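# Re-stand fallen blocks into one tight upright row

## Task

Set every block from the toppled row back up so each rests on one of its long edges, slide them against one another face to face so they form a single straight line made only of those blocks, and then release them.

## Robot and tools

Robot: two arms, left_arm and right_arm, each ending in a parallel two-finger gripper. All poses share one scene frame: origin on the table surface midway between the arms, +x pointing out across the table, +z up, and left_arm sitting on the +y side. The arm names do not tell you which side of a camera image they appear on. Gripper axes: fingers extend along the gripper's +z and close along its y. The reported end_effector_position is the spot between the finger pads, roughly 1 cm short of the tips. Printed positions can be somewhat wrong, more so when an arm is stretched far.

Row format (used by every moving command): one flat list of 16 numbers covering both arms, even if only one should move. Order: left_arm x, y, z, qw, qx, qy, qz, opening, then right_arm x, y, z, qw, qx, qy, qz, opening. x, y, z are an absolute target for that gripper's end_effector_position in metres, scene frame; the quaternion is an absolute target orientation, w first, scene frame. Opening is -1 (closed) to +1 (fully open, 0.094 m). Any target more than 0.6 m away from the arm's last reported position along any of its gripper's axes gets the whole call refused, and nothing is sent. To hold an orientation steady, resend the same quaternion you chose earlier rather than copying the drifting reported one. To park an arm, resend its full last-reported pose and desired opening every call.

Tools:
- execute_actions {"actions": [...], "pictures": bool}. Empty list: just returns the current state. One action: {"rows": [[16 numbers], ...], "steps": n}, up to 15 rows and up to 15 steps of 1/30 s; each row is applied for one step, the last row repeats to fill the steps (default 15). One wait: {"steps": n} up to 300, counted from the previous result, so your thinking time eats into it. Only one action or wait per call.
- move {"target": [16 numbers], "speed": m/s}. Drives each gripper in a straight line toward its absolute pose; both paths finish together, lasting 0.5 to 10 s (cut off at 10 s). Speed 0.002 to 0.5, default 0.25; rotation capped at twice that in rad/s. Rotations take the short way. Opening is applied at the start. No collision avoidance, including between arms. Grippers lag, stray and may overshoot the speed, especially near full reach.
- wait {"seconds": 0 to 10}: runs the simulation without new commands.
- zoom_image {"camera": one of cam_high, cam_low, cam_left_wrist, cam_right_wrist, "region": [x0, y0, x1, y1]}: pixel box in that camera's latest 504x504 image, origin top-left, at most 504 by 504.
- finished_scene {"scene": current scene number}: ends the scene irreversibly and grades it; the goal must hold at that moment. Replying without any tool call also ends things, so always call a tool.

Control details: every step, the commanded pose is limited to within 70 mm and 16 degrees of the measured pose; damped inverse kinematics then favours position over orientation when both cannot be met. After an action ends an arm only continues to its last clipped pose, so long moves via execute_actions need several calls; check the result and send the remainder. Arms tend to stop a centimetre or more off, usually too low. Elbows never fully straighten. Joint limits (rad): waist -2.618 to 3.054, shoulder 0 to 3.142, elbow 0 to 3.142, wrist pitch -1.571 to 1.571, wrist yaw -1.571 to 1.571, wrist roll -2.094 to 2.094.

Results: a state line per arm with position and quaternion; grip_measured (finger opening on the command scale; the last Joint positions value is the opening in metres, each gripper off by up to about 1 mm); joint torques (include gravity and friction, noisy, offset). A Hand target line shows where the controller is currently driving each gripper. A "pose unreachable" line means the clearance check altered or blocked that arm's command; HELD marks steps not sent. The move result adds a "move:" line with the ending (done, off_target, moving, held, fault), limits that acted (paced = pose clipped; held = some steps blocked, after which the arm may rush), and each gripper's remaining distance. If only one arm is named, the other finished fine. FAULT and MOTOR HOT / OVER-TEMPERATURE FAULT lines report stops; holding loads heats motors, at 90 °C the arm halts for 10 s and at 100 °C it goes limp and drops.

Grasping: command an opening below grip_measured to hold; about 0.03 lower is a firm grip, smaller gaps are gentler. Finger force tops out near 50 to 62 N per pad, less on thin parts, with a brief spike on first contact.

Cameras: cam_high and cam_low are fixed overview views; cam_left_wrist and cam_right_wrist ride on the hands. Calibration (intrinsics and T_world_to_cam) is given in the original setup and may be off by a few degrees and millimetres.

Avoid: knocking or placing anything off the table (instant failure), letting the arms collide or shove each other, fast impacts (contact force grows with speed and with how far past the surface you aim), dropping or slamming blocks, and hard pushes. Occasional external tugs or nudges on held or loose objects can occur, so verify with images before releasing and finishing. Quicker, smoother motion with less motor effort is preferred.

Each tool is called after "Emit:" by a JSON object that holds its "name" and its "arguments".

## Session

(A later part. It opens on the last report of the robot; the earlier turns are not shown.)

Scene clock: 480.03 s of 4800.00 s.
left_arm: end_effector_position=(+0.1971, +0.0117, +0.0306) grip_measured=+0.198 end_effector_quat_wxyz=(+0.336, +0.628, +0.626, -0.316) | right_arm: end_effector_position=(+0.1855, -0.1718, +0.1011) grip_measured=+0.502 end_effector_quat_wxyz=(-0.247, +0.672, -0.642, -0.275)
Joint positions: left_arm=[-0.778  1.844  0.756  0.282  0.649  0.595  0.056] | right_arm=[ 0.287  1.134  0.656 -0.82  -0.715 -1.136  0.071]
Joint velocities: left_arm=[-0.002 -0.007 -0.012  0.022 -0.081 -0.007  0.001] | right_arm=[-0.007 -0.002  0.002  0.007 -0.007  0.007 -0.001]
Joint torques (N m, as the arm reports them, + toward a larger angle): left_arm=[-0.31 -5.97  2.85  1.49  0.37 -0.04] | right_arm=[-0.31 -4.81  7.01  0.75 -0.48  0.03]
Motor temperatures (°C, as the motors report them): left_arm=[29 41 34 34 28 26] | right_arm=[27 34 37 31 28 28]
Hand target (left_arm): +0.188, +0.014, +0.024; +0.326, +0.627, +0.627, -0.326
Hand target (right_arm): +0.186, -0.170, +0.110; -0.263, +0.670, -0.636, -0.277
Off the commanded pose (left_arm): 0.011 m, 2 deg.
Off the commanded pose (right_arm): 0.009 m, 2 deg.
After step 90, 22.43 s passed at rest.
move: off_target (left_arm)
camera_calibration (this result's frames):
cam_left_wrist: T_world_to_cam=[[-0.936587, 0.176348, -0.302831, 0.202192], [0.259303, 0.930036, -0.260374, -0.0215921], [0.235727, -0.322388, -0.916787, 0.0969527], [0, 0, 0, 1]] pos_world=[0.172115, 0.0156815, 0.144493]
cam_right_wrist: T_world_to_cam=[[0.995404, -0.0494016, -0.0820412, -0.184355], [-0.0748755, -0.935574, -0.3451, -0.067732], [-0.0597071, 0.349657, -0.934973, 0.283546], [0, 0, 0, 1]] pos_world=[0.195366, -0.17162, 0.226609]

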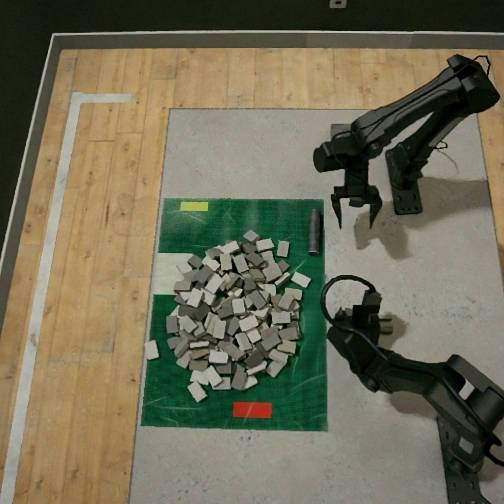

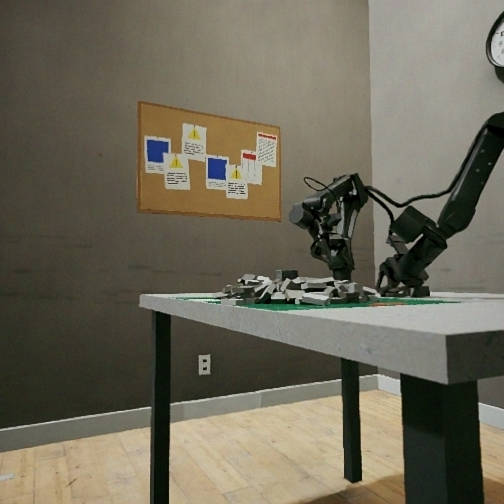

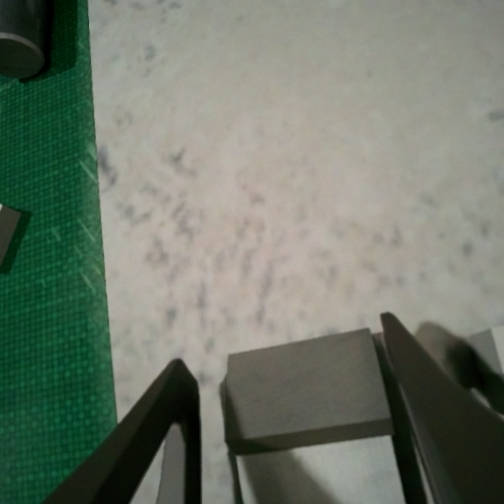

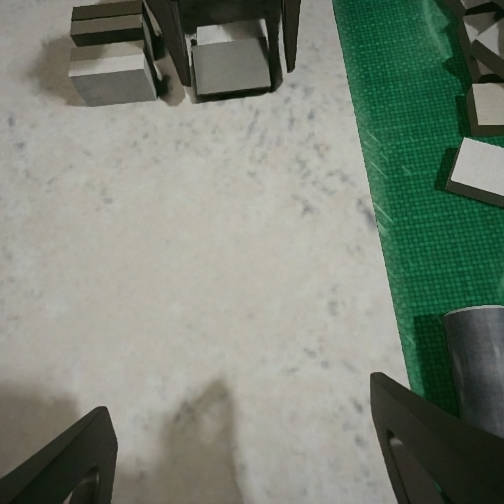

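Emit:
{"name": "move", "arguments": {"target": [0.183,0.014,0.024, 0.3265,0.6272,0.6272,-0.3265, 0.2, 0.186,-0.17,0.11, 0.2634,-0.6702,0.6360,0.2776, 0.5], "speed": 0.015}}

Emit:
{"name": "zoom_image", "arguments": {"camera": "cam_right_wrist", "region": [50, 0, 310, 130]}}

Scene clock: 484.17 s of 4800.00 s.
left_arm: end_effector_position=(+0.1913, +0.0137, +0.0262) grip_measured=+0.198 end_effector_quat_wxyz=(+0.333, +0.628, +0.628, -0.318) | right_arm: end_effector_position=(+0.1855, -0.1718, +0.1011) grip_measured=+0.502 end_effector_quat_wxyz=(-0.247, +0.672, -0.642, -0.275)
Joint positions: left_arm=[-0.783  1.844  0.732  0.303  0.65   0.588  0.056] | right_arm=[ 0.287  1.134  0.656 -0.82  -0.715 -1.136  0.071]
Joint velocities: left_arm=[-0.002 -0.007 -0.012  0.007 -0.007 -0.022 -0.   ] | right_arm=[-0.002 -0.007 -0.007 -0.007 -0.095  0.007 -0.   ]
Joint torques (N m, as the arm reports them, + toward a larger angle): left_arm=[-0.89 -6.71  3.21  1.48  0.31 -0.08] | right_arm=[-0.37 -4.75  7.06  0.75 -0.51  0.01]
Motor temperatures (°C, as the motors report them): left_arm=[29 41 34 34 28 26] | right_arm=[27 34 37 31 28 28]
Hand target (left_arm): +0.183, +0.014, +0.024; +0.326, +0.627, +0.627, -0.327
Hand target (right_arm): +0.186, -0.170, +0.110; -0.263, +0.670, -0.636, -0.277
Off the commanded pose (left_arm): 0.009 m, 1 deg.
Off the commanded pose (right_arm): 0.009 m, 2 deg.
move: done
camera_calibration (this result's frames):
cam_left_wrist: T_world_to_cam=[[-0.938984, 0.178157, -0.294227, 0.195316], [0.258354, 0.930022, -0.261365, -0.0228858], [0.227074, -0.321432, -0.919303, 0.0966876], [0, 0, 0, 1]] pos_world=[0.167356, 0.0175659, 0.140371]
cam_right_wrist: T_world_to_cam=[[0.995404, -0.0494016, -0.0820412, -0.184355], [-0.0748755, -0.935574, -0.3451, -0.067732], [-0.0597071, 0.349657, -0.934973, 0.283546], [0, 0, 0, 1]] pos_world=[0.195366, -0.17162, 0.226609]

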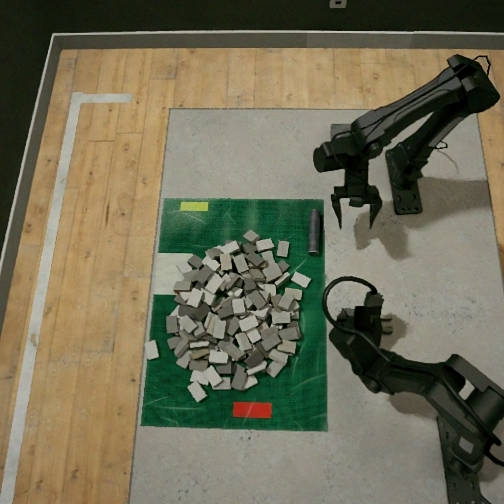

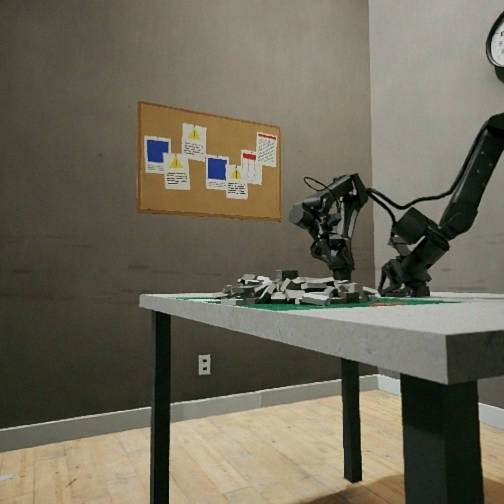

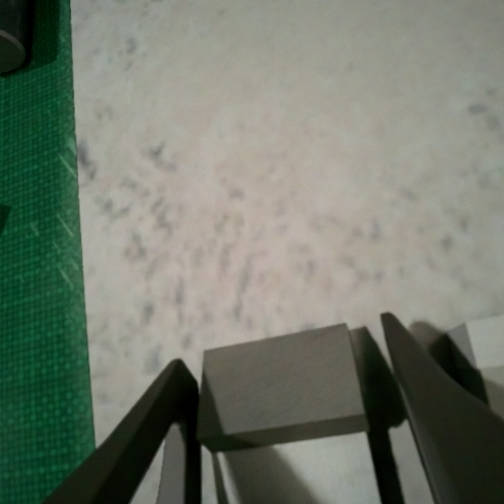

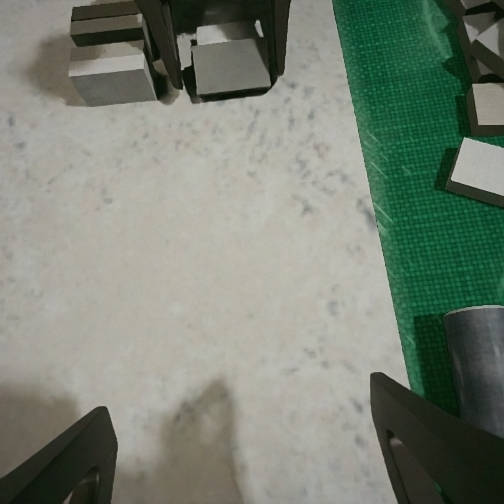

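Region (50, 0, 310, 130) of cam_right_wrist's 504x504 image, scaled by 1.938, with more detail than that image has.

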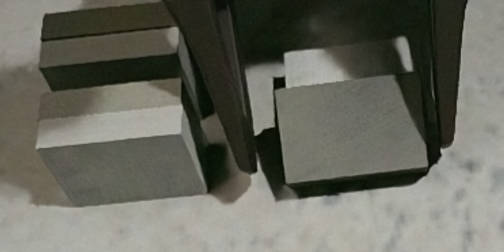

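Emit:
{"name": "move", "arguments": {"target": [0.189,0.012,0.033, 0.3265,0.6272,0.6272,-0.3265, 0.2, 0.186,-0.17,0.11, 0.2634,-0.6702,0.6360,0.2776, 0.5], "speed": 0.012}}

Emit:
{"name": "zoom_image", "arguments": {"camera": "cam_right_wrist", "region": [50, 0, 310, 130]}}

Scene clock: 491.60 s of 4800.00 s.
left_arm: end_effector_position=(+0.1898, +0.0150, +0.0243) grip_measured=+0.198 end_effector_quat_wxyz=(+0.327, +0.627, +0.631, -0.318) | right_arm: end_effector_position=(+0.1855, -0.1718, +0.1011) grip_measured=+0.502 end_effector_quat_wxyz=(-0.247, +0.672, -0.642, -0.275)
Joint positions: left_arm=[-0.783  1.844  0.732  0.291  0.649  0.587  0.056] | right_arm=[ 0.287  1.134  0.656 -0.82  -0.715 -1.136  0.071]
Joint velocities: left_arm=[ 0.017 -0.002 -0.002 -0.051 -0.037 -0.037 -0.001] | right_arm=[-0.012 -0.007 -0.007  0.022 -0.022 -0.081 -0.   ]
Joint torques (N m, as the arm reports them, + toward a larger angle): left_arm=[-0.12 -7.9   5.5   1.16  0.38  0.01] | right_arm=[-0.35 -4.79  7.    0.74 -0.51  0.02]
Motor temperatures (°C, as the motors report them): left_arm=[29 41 34 34 28 26] | right_arm=[27 34 37 31 28 28]
Hand target (left_arm): +0.189, +0.012, +0.033; +0.327, +0.627, +0.627, -0.326
Hand target (right_arm): +0.186, -0.170, +0.110; -0.263, +0.670, -0.636, -0.277
Off the commanded pose (left_arm): 0.009 m, 1 deg.
Off the commanded pose (right_arm): 0.009 m, 2 deg.
After step 90, 2.70 s passed at rest.
move: done
camera_calibration (this result's frames):
cam_left_wrist: T_world_to_cam=[[-0.941854, 0.180147, -0.283653, 0.193389], [0.255413, 0.932334, -0.255962, -0.0238701], [0.218348, -0.313528, -0.924134, 0.0973409], [0, 0, 0, 1]] pos_world=[0.166987, 0.0179355, 0.138702]
cam_right_wrist: T_world_to_cam=[[0.995404, -0.0494016, -0.0820412, -0.184355], [-0.0748755, -0.935574, -0.3451, -0.067732], [-0.0597071, 0.349657, -0.934973, 0.283546], [0, 0, 0, 1]] pos_world=[0.195366, -0.17162, 0.226609]

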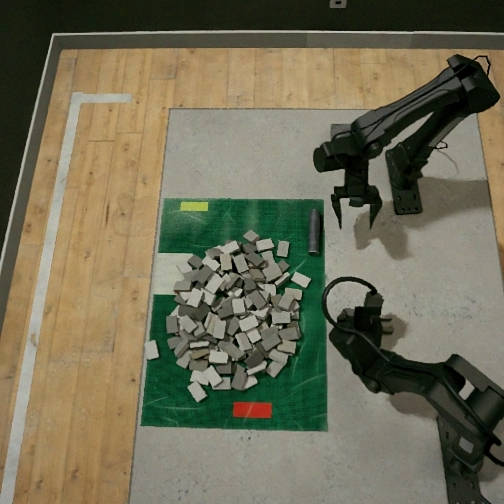

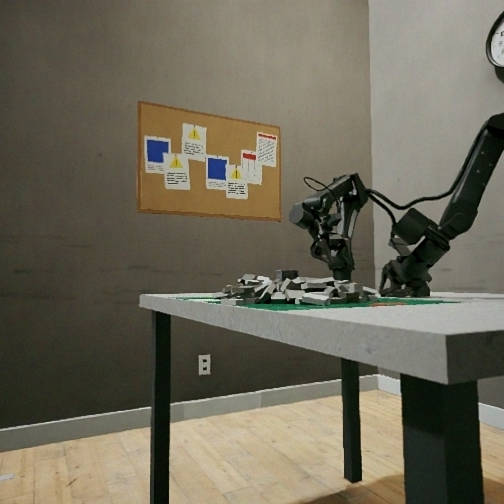

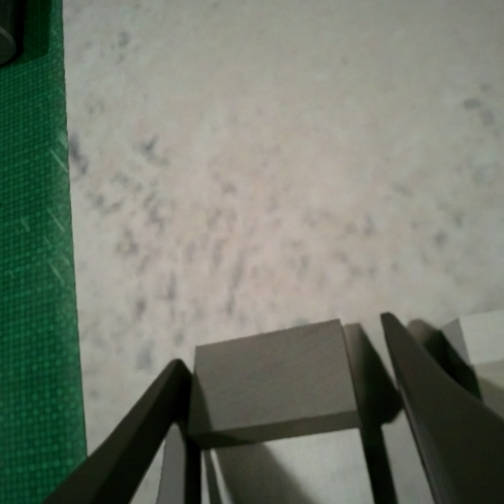

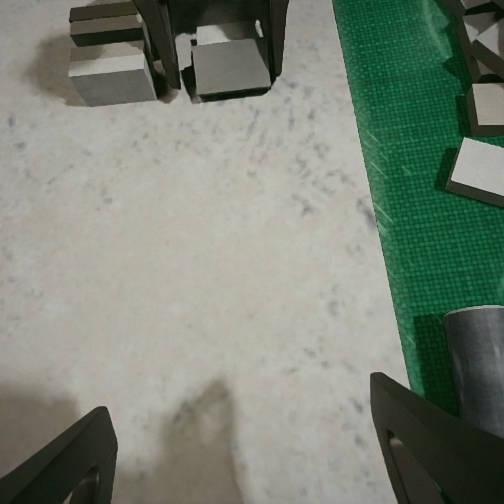

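Region (50, 0, 310, 130) of cam_right_wrist's 504x504 image, scaled by 1.938, with more detail than that image has.

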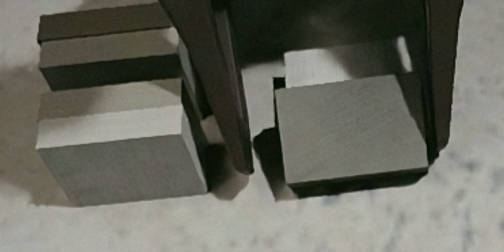

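Emit:
{"name": "move", "arguments": {"target": [0.189,0.012,0.039, 0.3265,0.6272,0.6272,-0.3265, 0.2, 0.186,-0.17,0.11, 0.2634,-0.6702,0.6360,0.2776, 0.5], "speed": 0.012}}

Emit:
{"name": "zoom_image", "arguments": {"camera": "cam_right_wrist", "region": [50, 0, 310, 130]}}

Scene clock: 496.43 s of 4800.00 s.
left_arm: end_effector_position=(+0.1877, +0.0169, +0.0260) grip_measured=+0.198 end_effector_quat_wxyz=(+0.322, +0.627, +0.634, -0.319) | right_arm: end_effector_position=(+0.1855, -0.1718, +0.1011) grip_measured=+0.502 end_effector_quat_wxyz=(-0.247, +0.672, -0.642, -0.275)
Joint positions: left_arm=[-0.783  1.829  0.732  0.264  0.649  0.587  0.056] | right_arm=[ 0.287  1.134  0.656 -0.82  -0.715 -1.136  0.071]
Joint velocities: left_arm=[-0.002  0.002 -0.017 -0.007  0.066 -0.066 -0.001] | right_arm=[ 0.007 -0.017 -0.002 -0.037 -0.007  0.037  0.   ]
Joint torques (N m, as the arm reports them, + toward a larger angle): left_arm=[-0.08 -8.36  5.9   1.13  0.37  0.  ] | right_arm=[-0.35 -4.82  7.    0.74 -0.47  0.01]
Motor temperatures (°C, as the motors report them): left_arm=[29 41 34 34 28 26] | right_arm=[27 34 37 31 28 28]
Hand target (left_arm): +0.189, +0.012, +0.039; +0.327, +0.627, +0.627, -0.327
Hand target (right_arm): +0.186, -0.170, +0.110; -0.263, +0.670, -0.636, -0.277
Off the commanded pose (left_arm): 0.014 m, 1 deg.
Off the commanded pose (right_arm): 0.009 m, 2 deg.
After step 90, 0.10 s passed at rest.
move: off_target (left_arm)
camera_calibration (this result's frames):
cam_left_wrist: T_world_to_cam=[[-0.944421, 0.182377, -0.27351, 0.191697], [0.253078, 0.934363, -0.250833, -0.0243513], [0.209811, -0.306112, -0.928588, 0.101572], [0, 0, 0, 1]] pos_world=[0.165895, 0.0188843, 0.140642]
cam_right_wrist: T_world_to_cam=[[0.995404, -0.0494016, -0.0820412, -0.184355], [-0.0748755, -0.935574, -0.3451, -0.067732], [-0.0597071, 0.349657, -0.934973, 0.283546], [0, 0, 0, 1]] pos_world=[0.195366, -0.17162, 0.226609]

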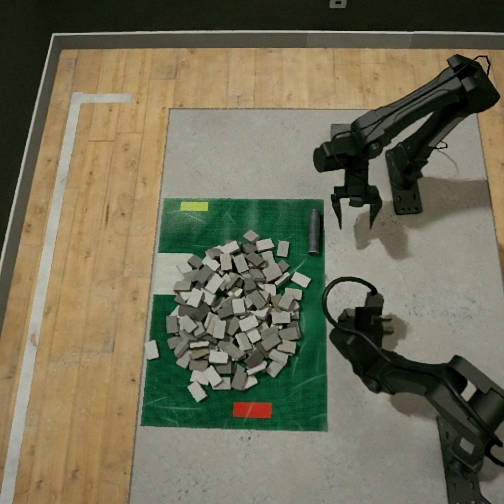

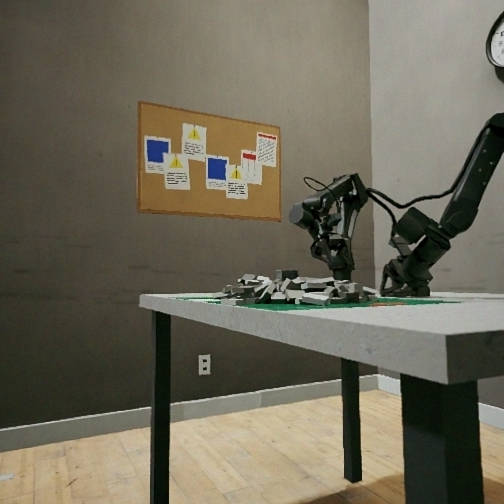

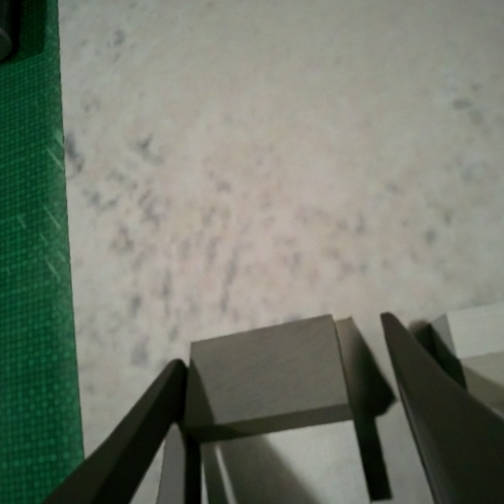

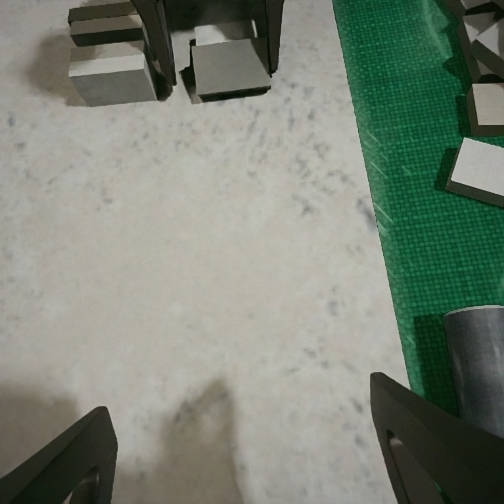

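Region (50, 0, 310, 130) of cam_right_wrist's 504x504 image, scaled by 1.938, with more detail than that image has.

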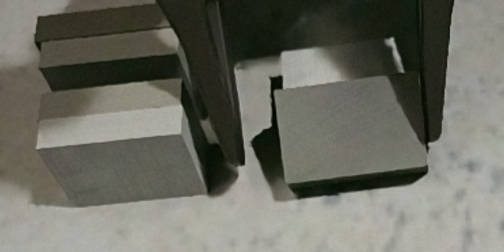

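Emit:
{"name": "execute_actions", "arguments": {"actions": [{"rows": [[0.190,0.016,0.030, 0.3265,0.6272,0.6272,-0.3265, 0.1, 0.186,-0.17,0.11, 0.2634,-0.6702,0.6360,0.2776, 0.5],[0.190,0.016,0.030, 0.3265,0.6272,0.6272,-0.3265, 0.05, 0.186,-0.17,0.11, 0.2634,-0.6702,0.6360,0.2776, 0.5],[0.190,0.016,0.030, 0.3265,0.6272,0.6272,-0.3265, 0.0, 0.186,-0.17,0.11, 0.2634,-0.6702,0.6360,0.2776, 0.5],[0.190,0.016,0.030, 0.3265,0.6272,0.6272,-0.3265, -0.04, 0.186,-0.17,0.11, 0.2634,-0.6702,0.6360,0.2776, 0.5],[0.190,0.016,0.030, 0.3265,0.6272,0.6272,-0.3265, -0.07, 0.186,-0.17,0.11, 0.2634,-0.6702,0.6360,0.2776, 0.5],[0.190,0.016,0.030, 0.3265,0.6272,0.6272,-0.3265, -0.10, 0.186,-0.17,0.11, 0.2634,-0.6702,0.6360,0.2776, 0.5],[0.190,0.016,0.030, 0.3265,0.6272,0.6272,-0.3265, -0.12, 0.186,-0.17,0.11, 0.2634,-0.6702,0.6360,0.2776, 0.5],[0.190,0.016,0.030, 0.3265,0.6272,0.6272,-0.3265, -0.15, 0.186,-0.17,0.11, 0.2634,-0.6702,0.6360,0.2776, 0.5]], "steps": 15}], "pictures": false}}

Emit:
{"name": "move", "arguments": {"target": [0.190,0.014,0.065, 0.3265,0.6272,0.6272,-0.3265, -0.15, 0.186,-0.17,0.11, 0.2634,-0.6702,0.6360,0.2776, 0.5], "speed": 0.04}}

Scene clock: 503.73 s of 4800.00 s.
left_arm: end_effector_position=(+0.1892, +0.0180, +0.0262) grip_measured=-0.117 end_effector_quat_wxyz=(+0.322, +0.626, +0.635, -0.319) | right_arm: end_effector_position=(+0.1854, -0.1717, +0.1012) grip_measured=+0.502 end_effector_quat_wxyz=(-0.247, +0.672, -0.642, -0.275)
Joint positions: left_arm=[-0.778  1.829  0.732  0.264  0.652  0.587  0.041] | right_arm=[ 0.287  1.134  0.656 -0.82  -0.716 -1.136  0.071]
Joint velocities: left_arm=[-0.002 -0.007 -0.012  0.022 -0.007  0.007  0.   ] | right_arm=[-0.007  0.012  0.007 -0.007 -0.066 -0.081  0.   ]
Joint torques (N m, as the arm reports them, + toward a larger angle): left_arm=[ 0.55 -6.49  4.87  1.43  0.44  0.11] | right_arm=[-0.35 -4.83  7.02  0.72 -0.51  0.02]
Motor temperatures (°C, as the motors report them): left_arm=[29 42 35 34 28 26] | right_arm=[27 34 37 31 28 28]
Hand target (left_arm): +0.190, +0.016, +0.030; +0.327, +0.627, +0.627, -0.326
Hand target (right_arm): +0.186, -0.170, +0.110; -0.263, +0.670, -0.636, -0.278
Off the commanded pose (left_arm): 0.004 m, 1 deg.
Off the commanded pose (right_arm): 0.009 m, 2 deg.
Steps of this call (steps 1 to 90: nothing new was sent; then 3.80 s passed at rest; steps 91 to 105: all 15 steps of this action). Readings (end_effector_position):
91: left_arm (+0.1879, +0.0171, +0.0260) | right_arm (+0.1855, -0.1717, +0.1011)
92: left_arm (+0.1882, +0.0173, +0.0261) | right_arm (+0.1855, -0.1717, +0.1011)
94: left_arm (+0.1889, +0.0178, +0.0261) | right_arm (+0.1854, -0.1717, +0.1012)
98: left_arm (+0.1892, +0.0180, +0.0262) | right_arm (+0.1854, -0.1717, +0.1012)
105: the state above

Scene clock: 505.23 s of 4800.00 s.
left_arm: end_effector_position=(+0.1852, +0.0216, +0.0470) grip_measured=-0.117 end_effector_quat_wxyz=(+0.311, +0.625, +0.641, -0.319) | right_arm: end_effector_position=(+0.1855, -0.1718, +0.1011) grip_measured=+0.502 end_effector_quat_wxyz=(-0.247, +0.672, -0.642, -0.275)
Joint positions: left_arm=[-0.778  1.745  0.76   0.126  0.65   0.587  0.041] | right_arm=[ 0.287  1.134  0.656 -0.82  -0.715 -1.136  0.071]
Joint velocities: left_arm=[ 0.017 -0.012  0.007 -0.022 -0.081  0.037 -0.001] | right_arm=[ 0.012  0.002 -0.017 -0.066 -0.007 -0.022 -0.   ]
Joint torques (N m, as the arm reports them, + toward a larger angle): left_arm=[ 0.08 -8.04  6.92  1.31  0.4   0.08] | right_arm=[-0.37 -4.77  6.98  0.74 -0.5   0.02]
Motor temperatures (°C, as the motors report them): left_arm=[29 42 35 34 28 26] | right_arm=[27 34 37 31 28 28]
Hand target (left_arm): +0.189, +0.015, +0.066; +0.327, +0.627, +0.627, -0.326
Hand target (right_arm): +0.186, -0.170, +0.110; -0.263, +0.670, -0.636, -0.277
Off the commanded pose (left_arm): 0.020 m, 2 deg.
Off the commanded pose (right_arm): 0.009 m, 2 deg.
move: off_target (left_arm)
camera_calibration (this result's frames):
cam_left_wrist: T_world_to_cam=[[-0.95041, 0.182192, -0.252046, 0.19435], [0.243963, 0.93939, -0.240893, -0.0217307], [0.192881, -0.290437, -0.937253, 0.126242], [0, 0, 0, 1]] pos_world=[0.165664, 0.0216701, 0.162072]
cam_right_wrist: T_world_to_cam=[[0.995404, -0.0494016, -0.0820412, -0.184355], [-0.0748755, -0.935574, -0.3451, -0.067732], [-0.0597071, 0.349657, -0.934973, 0.283546], [0, 0, 0, 1]] pos_world=[0.195366, -0.17162, 0.226609]

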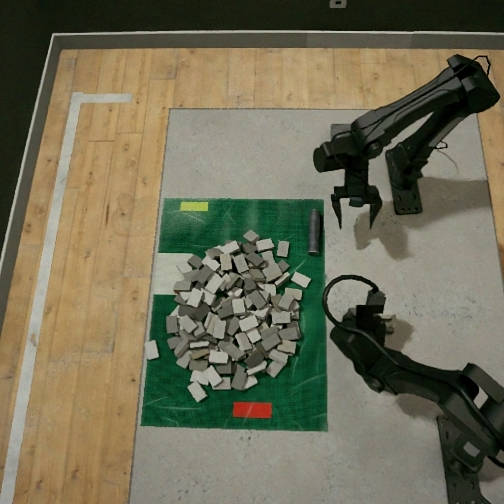

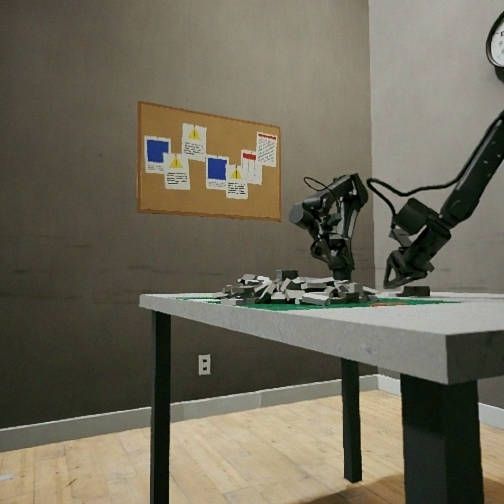

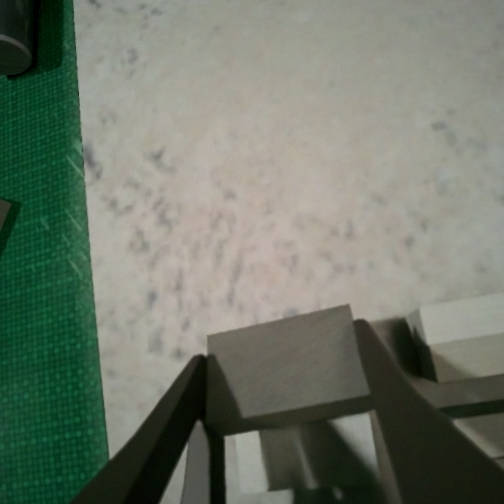

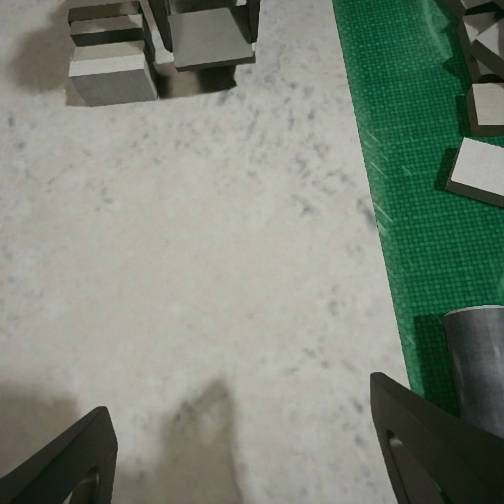

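Emit:
{"name": "move", "arguments": {"target": [0.135,-0.005,0.095, 0,0.7071,0.7071,0, -0.15, 0.186,-0.17,0.11, 0.2634,-0.6702,0.6360,0.2776, 0.5], "speed": 0.08}}

Emit:
{"name": "move", "arguments": {"target": [0.121,-0.006,0.05, 0,0.7071,0.7071,0, -0.15, 0.186,-0.17,0.11, 0.2634,-0.6702,0.6360,0.2776, 0.5], "speed": 0.06}}

Scene clock: 518.63 s of 4800.00 s.
left_arm: end_effector_position=(+0.1322, -0.0006, +0.0876) grip_measured=-0.117 end_effector_quat_wxyz=(-0.006, +0.710, +0.705, -0.006) | right_arm: end_effector_position=(+0.1855, -0.1717, +0.1011) grip_measured=+0.502 end_effector_quat_wxyz=(-0.247, +0.672, -0.642, -0.275)
Joint positions: left_arm=[-1.183  2.074  1.778 -1.284  0.016  0.462  0.041] | right_arm=[ 0.287  1.134  0.656 -0.82  -0.715 -1.136  0.071]
Joint velocities: left_arm=[-0.002 -0.002  0.002 -0.066 -0.066  0.037  0.001] | right_arm=[-0.012 -0.002  0.017  0.007 -0.022  0.007 -0.   ]
Joint torques (N m, as the arm reports them, + toward a larger angle): left_arm=[-0.5  -8.88  7.59  0.22 -0.09 -0.03] | right_arm=[-0.3  -4.75  7.07  0.74 -0.5   0.02]
Motor temperatures (°C, as the motors report them): left_arm=[29 42 36 33 28 26] | right_arm=[27 34 37 31 28 28]
Hand target (left_arm): +0.133, -0.004, +0.095; -0.001, +0.708, +0.706, -0.004
Hand target (right_arm): +0.186, -0.170, +0.110; -0.263, +0.670, -0.636, -0.277
Off the commanded pose (left_arm): 0.009 m, 1 deg.
Off the commanded pose (right_arm): 0.009 m, 2 deg.
After step 90, 4.13 s passed at rest.
move: done
camera_calibration (this result's frames):
cam_left_wrist: T_world_to_cam=[[-0.940171, 0.340546, 0.0102965, 0.134021], [0.27825, 0.750045, 0.600008, -0.0564999], [0.196608, 0.566975, -0.799928, 0.156028], [0, 0, 0, 1]] pos_world=[0.111047, -0.0917266, 0.157331]
cam_right_wrist: T_world_to_cam=[[0.995398, -0.0492713, -0.082193, -0.184281], [-0.0748261, -0.935464, -0.34541, -0.0676379], [-0.0598698, 0.34997, -0.934846, 0.283641], [0, 0, 0, 1]] pos_world=[0.195353, -0.171618, 0.226651]

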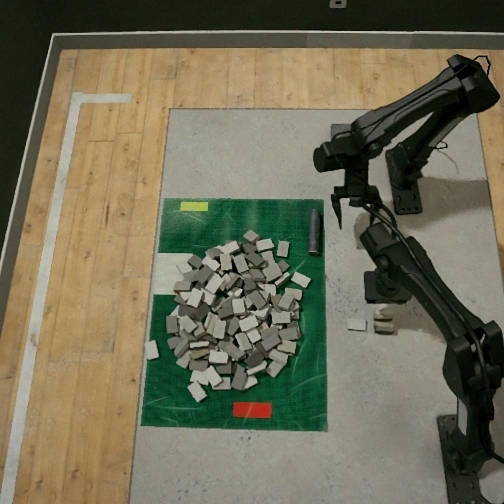

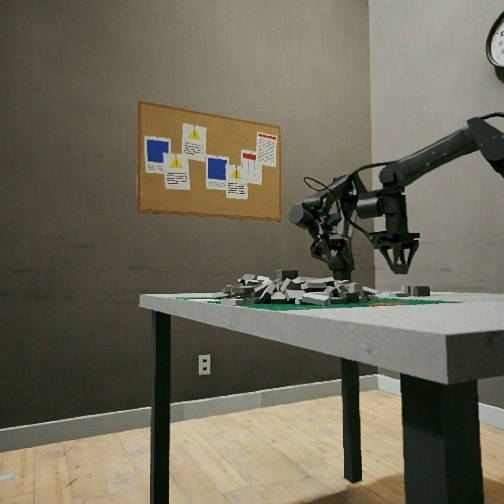

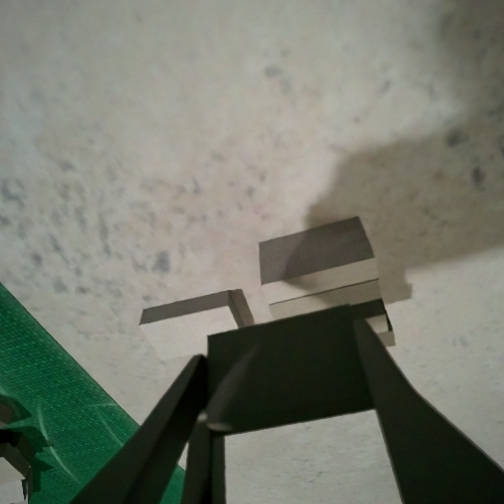

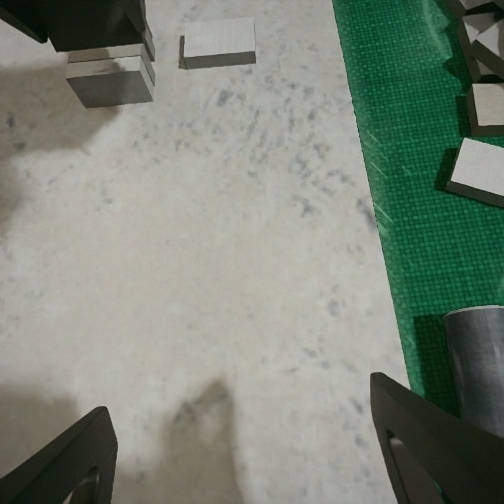

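Scene clock: 519.80 s of 4800.00 s.
left_arm: end_effector_position=(+0.1217, -0.0049, +0.0519) grip_measured=-0.117 end_effector_quat_wxyz=(-0.006, +0.709, +0.705, -0.002) | right_arm: end_effector_position=(+0.1855, -0.1717, +0.1011) grip_measured=+0.502 end_effector_quat_wxyz=(-0.247, +0.672, -0.642, -0.275)
Joint positions: left_arm=[-1.215  2.091  1.662 -1.151  0.008  0.428  0.041] | right_arm=[ 0.287  1.134  0.656 -0.82  -0.715 -1.136  0.071]
Joint velocities: left_arm=[-0.002  0.017 -0.002  0.037 -0.022 -0.066  0.001] | right_arm=[ 0.007 -0.022  0.002 -0.051 -0.007  0.037 -0.001]
Joint torques (N m, as the arm reports them, + toward a larger angle): left_arm=[-0.59 -9.35  4.43  0.53 -0.09 -0.05] | right_arm=[-0.35 -4.71  7.02  0.75 -0.49  0.02]
Motor temperatures (°C, as the motors report them): left_arm=[29 42 36 33 28 26] | right_arm=[27 34 37 31 28 28]
Hand target (left_arm): +0.121, -0.007, +0.050; -0.000, +0.707, +0.707, -0.001
Hand target (right_arm): +0.186, -0.170, +0.110; -0.263, +0.670, -0.636, -0.277
Off the commanded pose (left_arm): 0.002 m, 1 deg.
Off the commanded pose (right_arm): 0.009 m, 2 deg.
move: done
camera_calibration (this result's frames):
cam_left_wrist: T_world_to_cam=[[-0.940976, 0.338418, 0.00606388, 0.126274], [0.27276, 0.747562, 0.605601, -0.0285407], [0.200413, 0.571511, -0.795745, 0.131298], [0, 0, 0, 1]] pos_world=[0.100292, -0.0964355, 0.120998]
cam_right_wrist: T_world_to_cam=[[0.995398, -0.0492713, -0.082193, -0.184281], [-0.0748261, -0.935464, -0.34541, -0.0676379], [-0.0598698, 0.34997, -0.934846, 0.283641], [0, 0, 0, 1]] pos_world=[0.195353, -0.171618, 0.226651]

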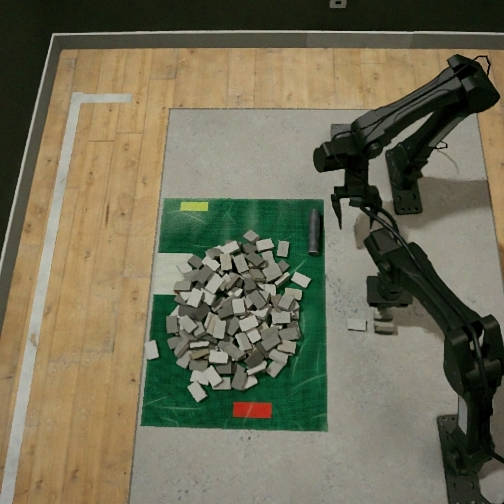

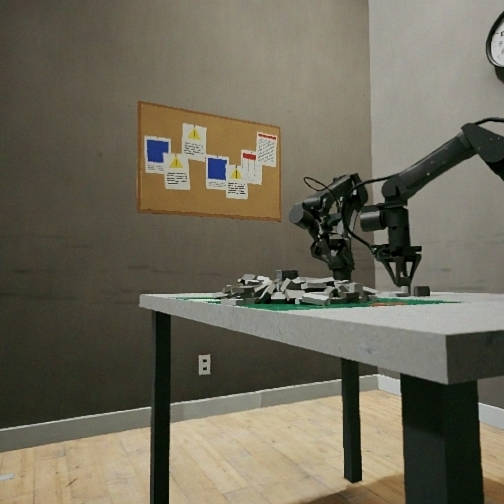

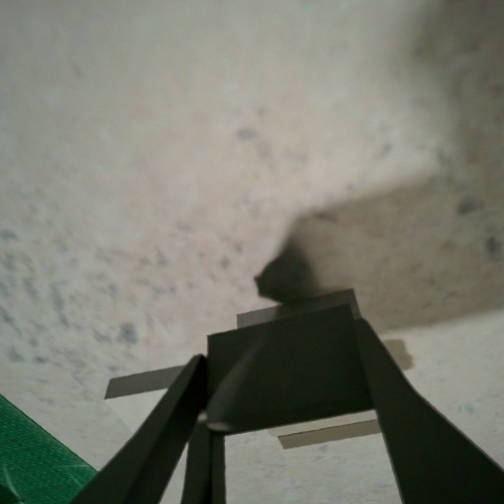

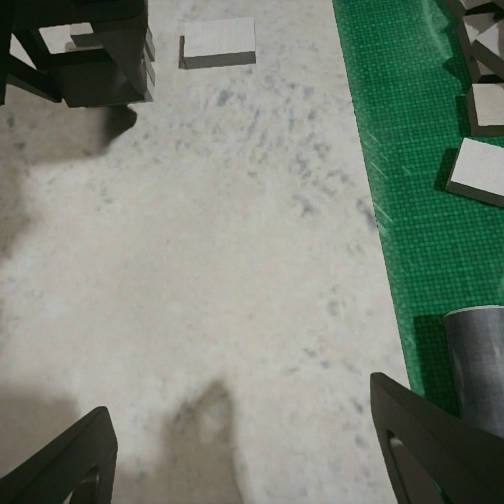

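Emit:
{"name": "move", "arguments": {"target": [0.121,-0.005,0.024, 0,0.7071,0.7071,0, -0.15, 0.186,-0.17,0.11, 0.2634,-0.6702,0.6360,0.2776, 0.5], "speed": 0.02}}

Scene clock: 524.33 s of 4800.00 s.
left_arm: end_effector_position=(+0.1215, -0.0039, +0.0290) grip_measured=-0.117 end_effector_quat_wxyz=(-0.005, +0.709, +0.706, -0.002) | right_arm: end_effector_position=(+0.1855, -0.1717, +0.1011) grip_measured=+0.502 end_effector_quat_wxyz=(-0.247, +0.672, -0.642, -0.275)
Joint positions: left_arm=[-1.215  2.106  1.592 -1.064  0.007  0.428  0.041] | right_arm=[ 0.287  1.134  0.656 -0.82  -0.715 -1.136  0.071]
Joint velocities: left_arm=[-0.007  0.002  0.017 -0.037  0.037 -0.007  0.001] | right_arm=[-0.002 -0.002  0.017 -0.007 -0.037  0.007 -0.   ]
Joint torques (N m, as the arm reports them, + toward a larger angle): left_arm=[-0.51 -8.93  4.08  0.64 -0.1  -0.02] | right_arm=[-0.31 -4.79  6.97  0.73 -0.5   0.01]
Motor temperatures (°C, as the motors report them): left_arm=[29 43 36 33 28 26] | right_arm=[27 34 37 31 28 28]
Hand target (left_arm): +0.121, -0.006, +0.024; -0.000, +0.707, +0.707, +0.000
Hand target (right_arm): +0.186, -0.170, +0.110; -0.263, +0.670, -0.636, -0.278
Off the commanded pose (left_arm): 0.005 m, 1 deg.
Off the commanded pose (right_arm): 0.009 m, 2 deg.
move: done
camera_calibration (this result's frames):
cam_left_wrist: T_world_to_cam=[[-0.941112, 0.338076, 0.00365008, 0.125975], [0.27128, 0.748639, 0.604935, -0.0151528], [0.201782, 0.570302, -0.796266, 0.112442], [0, 0, 0, 1]] pos_world=[0.099979, -0.095371, 0.0982403]
cam_right_wrist: T_world_to_cam=[[0.995398, -0.0492713, -0.082193, -0.184281], [-0.0748261, -0.935464, -0.34541, -0.0676379], [-0.0598698, 0.34997, -0.934846, 0.283641], [0, 0, 0, 1]] pos_world=[0.195353, -0.171618, 0.226651]

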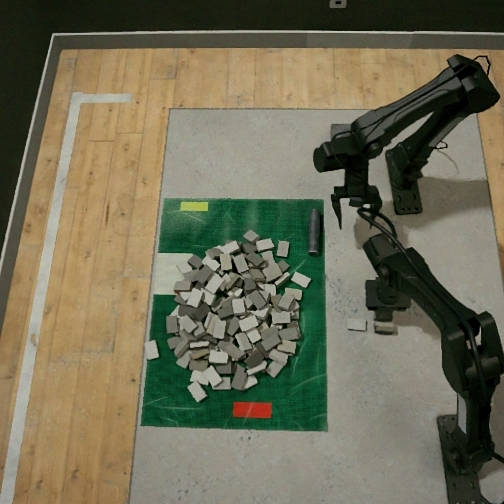

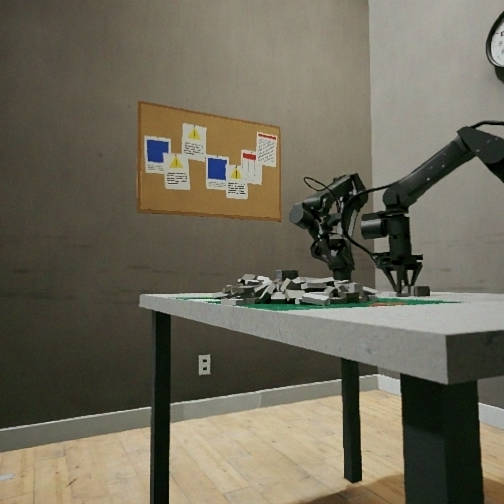

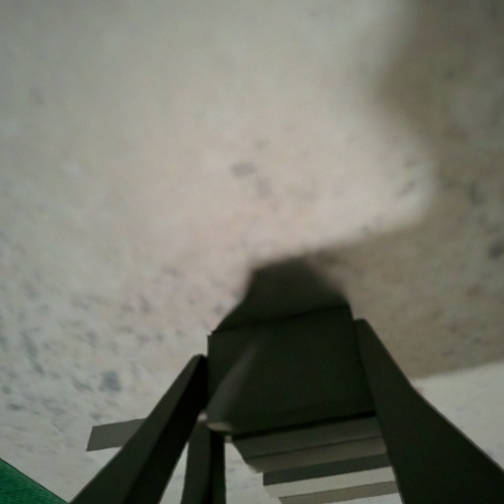

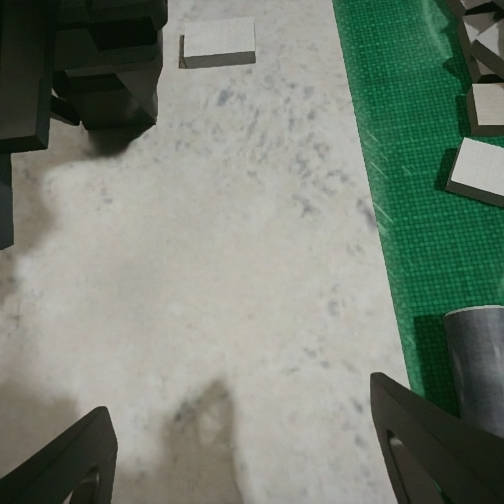

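Emit:
{"name": "move", "arguments": {"target": [0.121,-0.003,0.020, 0,0.7071,0.7071,0, -0.15, 0.186,-0.17,0.11, 0.2634,-0.6702,0.6360,0.2776, 0.5], "speed": 0.01}}

Emit:
{"name": "zoom_image", "arguments": {"camera": "cam_right_wrist", "region": [20, 30, 260, 180]}}

Scene clock: 528.77 s of 4800.00 s.
left_arm: end_effector_position=(+0.1214, -0.0038, +0.0284) grip_measured=-0.117 end_effector_quat_wxyz=(-0.005, +0.709, +0.706, -0.002) | right_arm: end_effector_position=(+0.1855, -0.1718, +0.1011) grip_measured=+0.502 end_effector_quat_wxyz=(-0.247, +0.672, -0.642, -0.275)
Joint positions: left_arm=[-1.215  2.106  1.589 -1.062  0.007  0.428  0.041] | right_arm=[ 0.287  1.134  0.656 -0.82  -0.715 -1.136  0.071]
Joint velocities: left_arm=[-0.007 -0.002  0.007 -0.051 -0.066  0.051 -0.   ] | right_arm=[-0.002  0.027 -0.002 -0.051  0.066 -0.007 -0.002]
Joint torques (N m, as the arm reports them, + toward a larger angle): left_arm=[-0.3  -9.11  2.77  0.71 -0.1  -0.01] | right_arm=[-0.35 -4.73  7.01  0.74 -0.5   0.01]
Motor temperatures (°C, as the motors report them): left_arm=[29 43 35 33 28 26] | right_arm=[27 34 37 31 28 28]
Hand target (left_arm): +0.121, -0.003, +0.020; -0.001, +0.707, +0.707, +0.000
Hand target (right_arm): +0.186, -0.170, +0.110; -0.263, +0.670, -0.636, -0.277
Off the commanded pose (left_arm): 0.008 m, 1 deg.
Off the commanded pose (right_arm): 0.009 m, 2 deg.
move: done
camera_calibration (this result's frames):
cam_left_wrist: T_world_to_cam=[[-0.941112, 0.338076, 0.00365008, 0.125868], [0.27128, 0.748639, 0.604935, -0.0149064], [0.201782, 0.570302, -0.796266, 0.111931], [0, 0, 0, 1]] pos_world=[0.0999145, -0.095228, 0.0976847]
cam_right_wrist: T_world_to_cam=[[0.995404, -0.0494016, -0.0820412, -0.184355], [-0.0748755, -0.935574, -0.3451, -0.067732], [-0.0597071, 0.349657, -0.934973, 0.283546], [0, 0, 0, 1]] pos_world=[0.195366, -0.17162, 0.226609]

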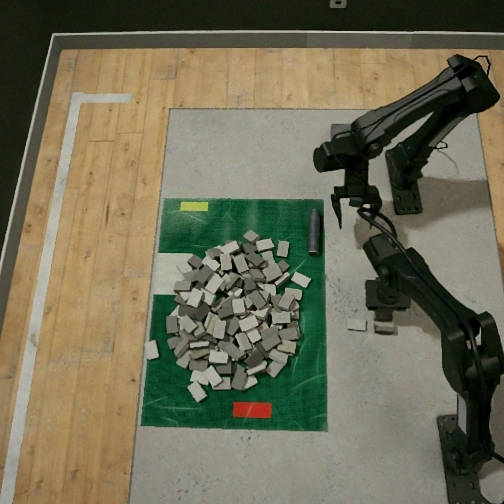

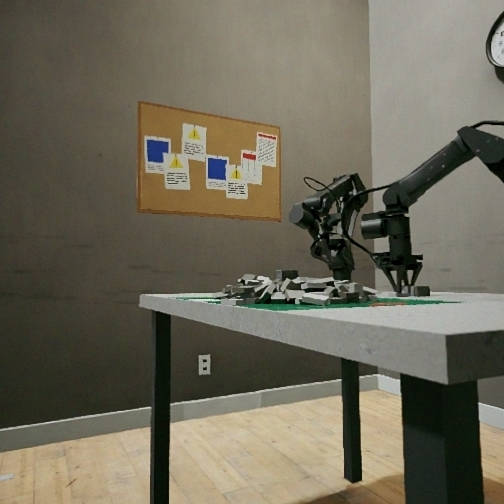

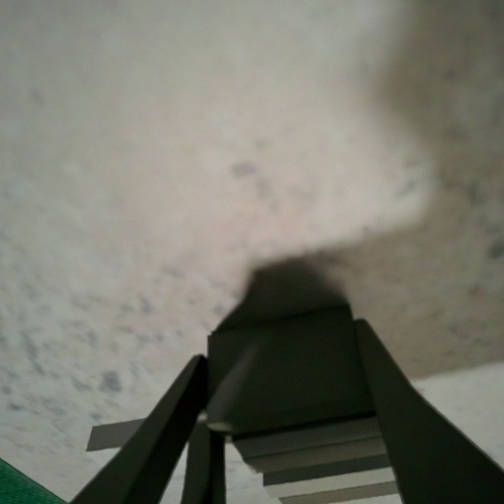

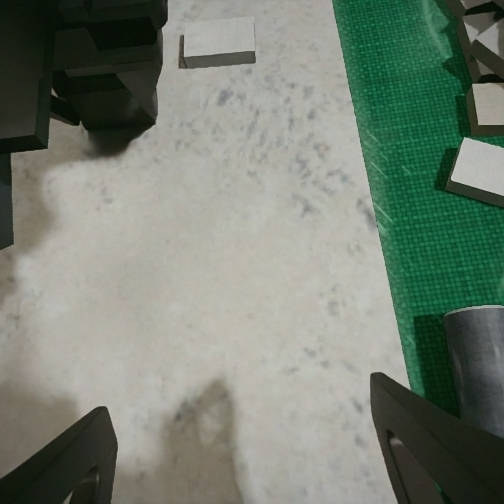

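Region (20, 30, 260, 180) of cam_right_wrist's 504x504 image, scaled by 2.100, with more detail than that image has; it fills the top 315 rows of this view, and the rest is white.

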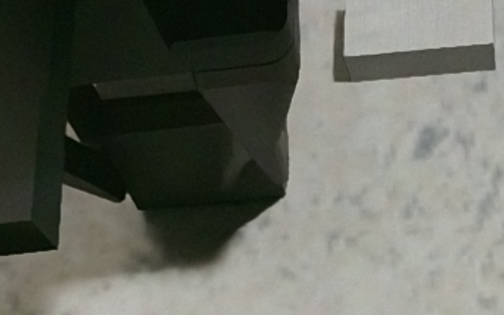

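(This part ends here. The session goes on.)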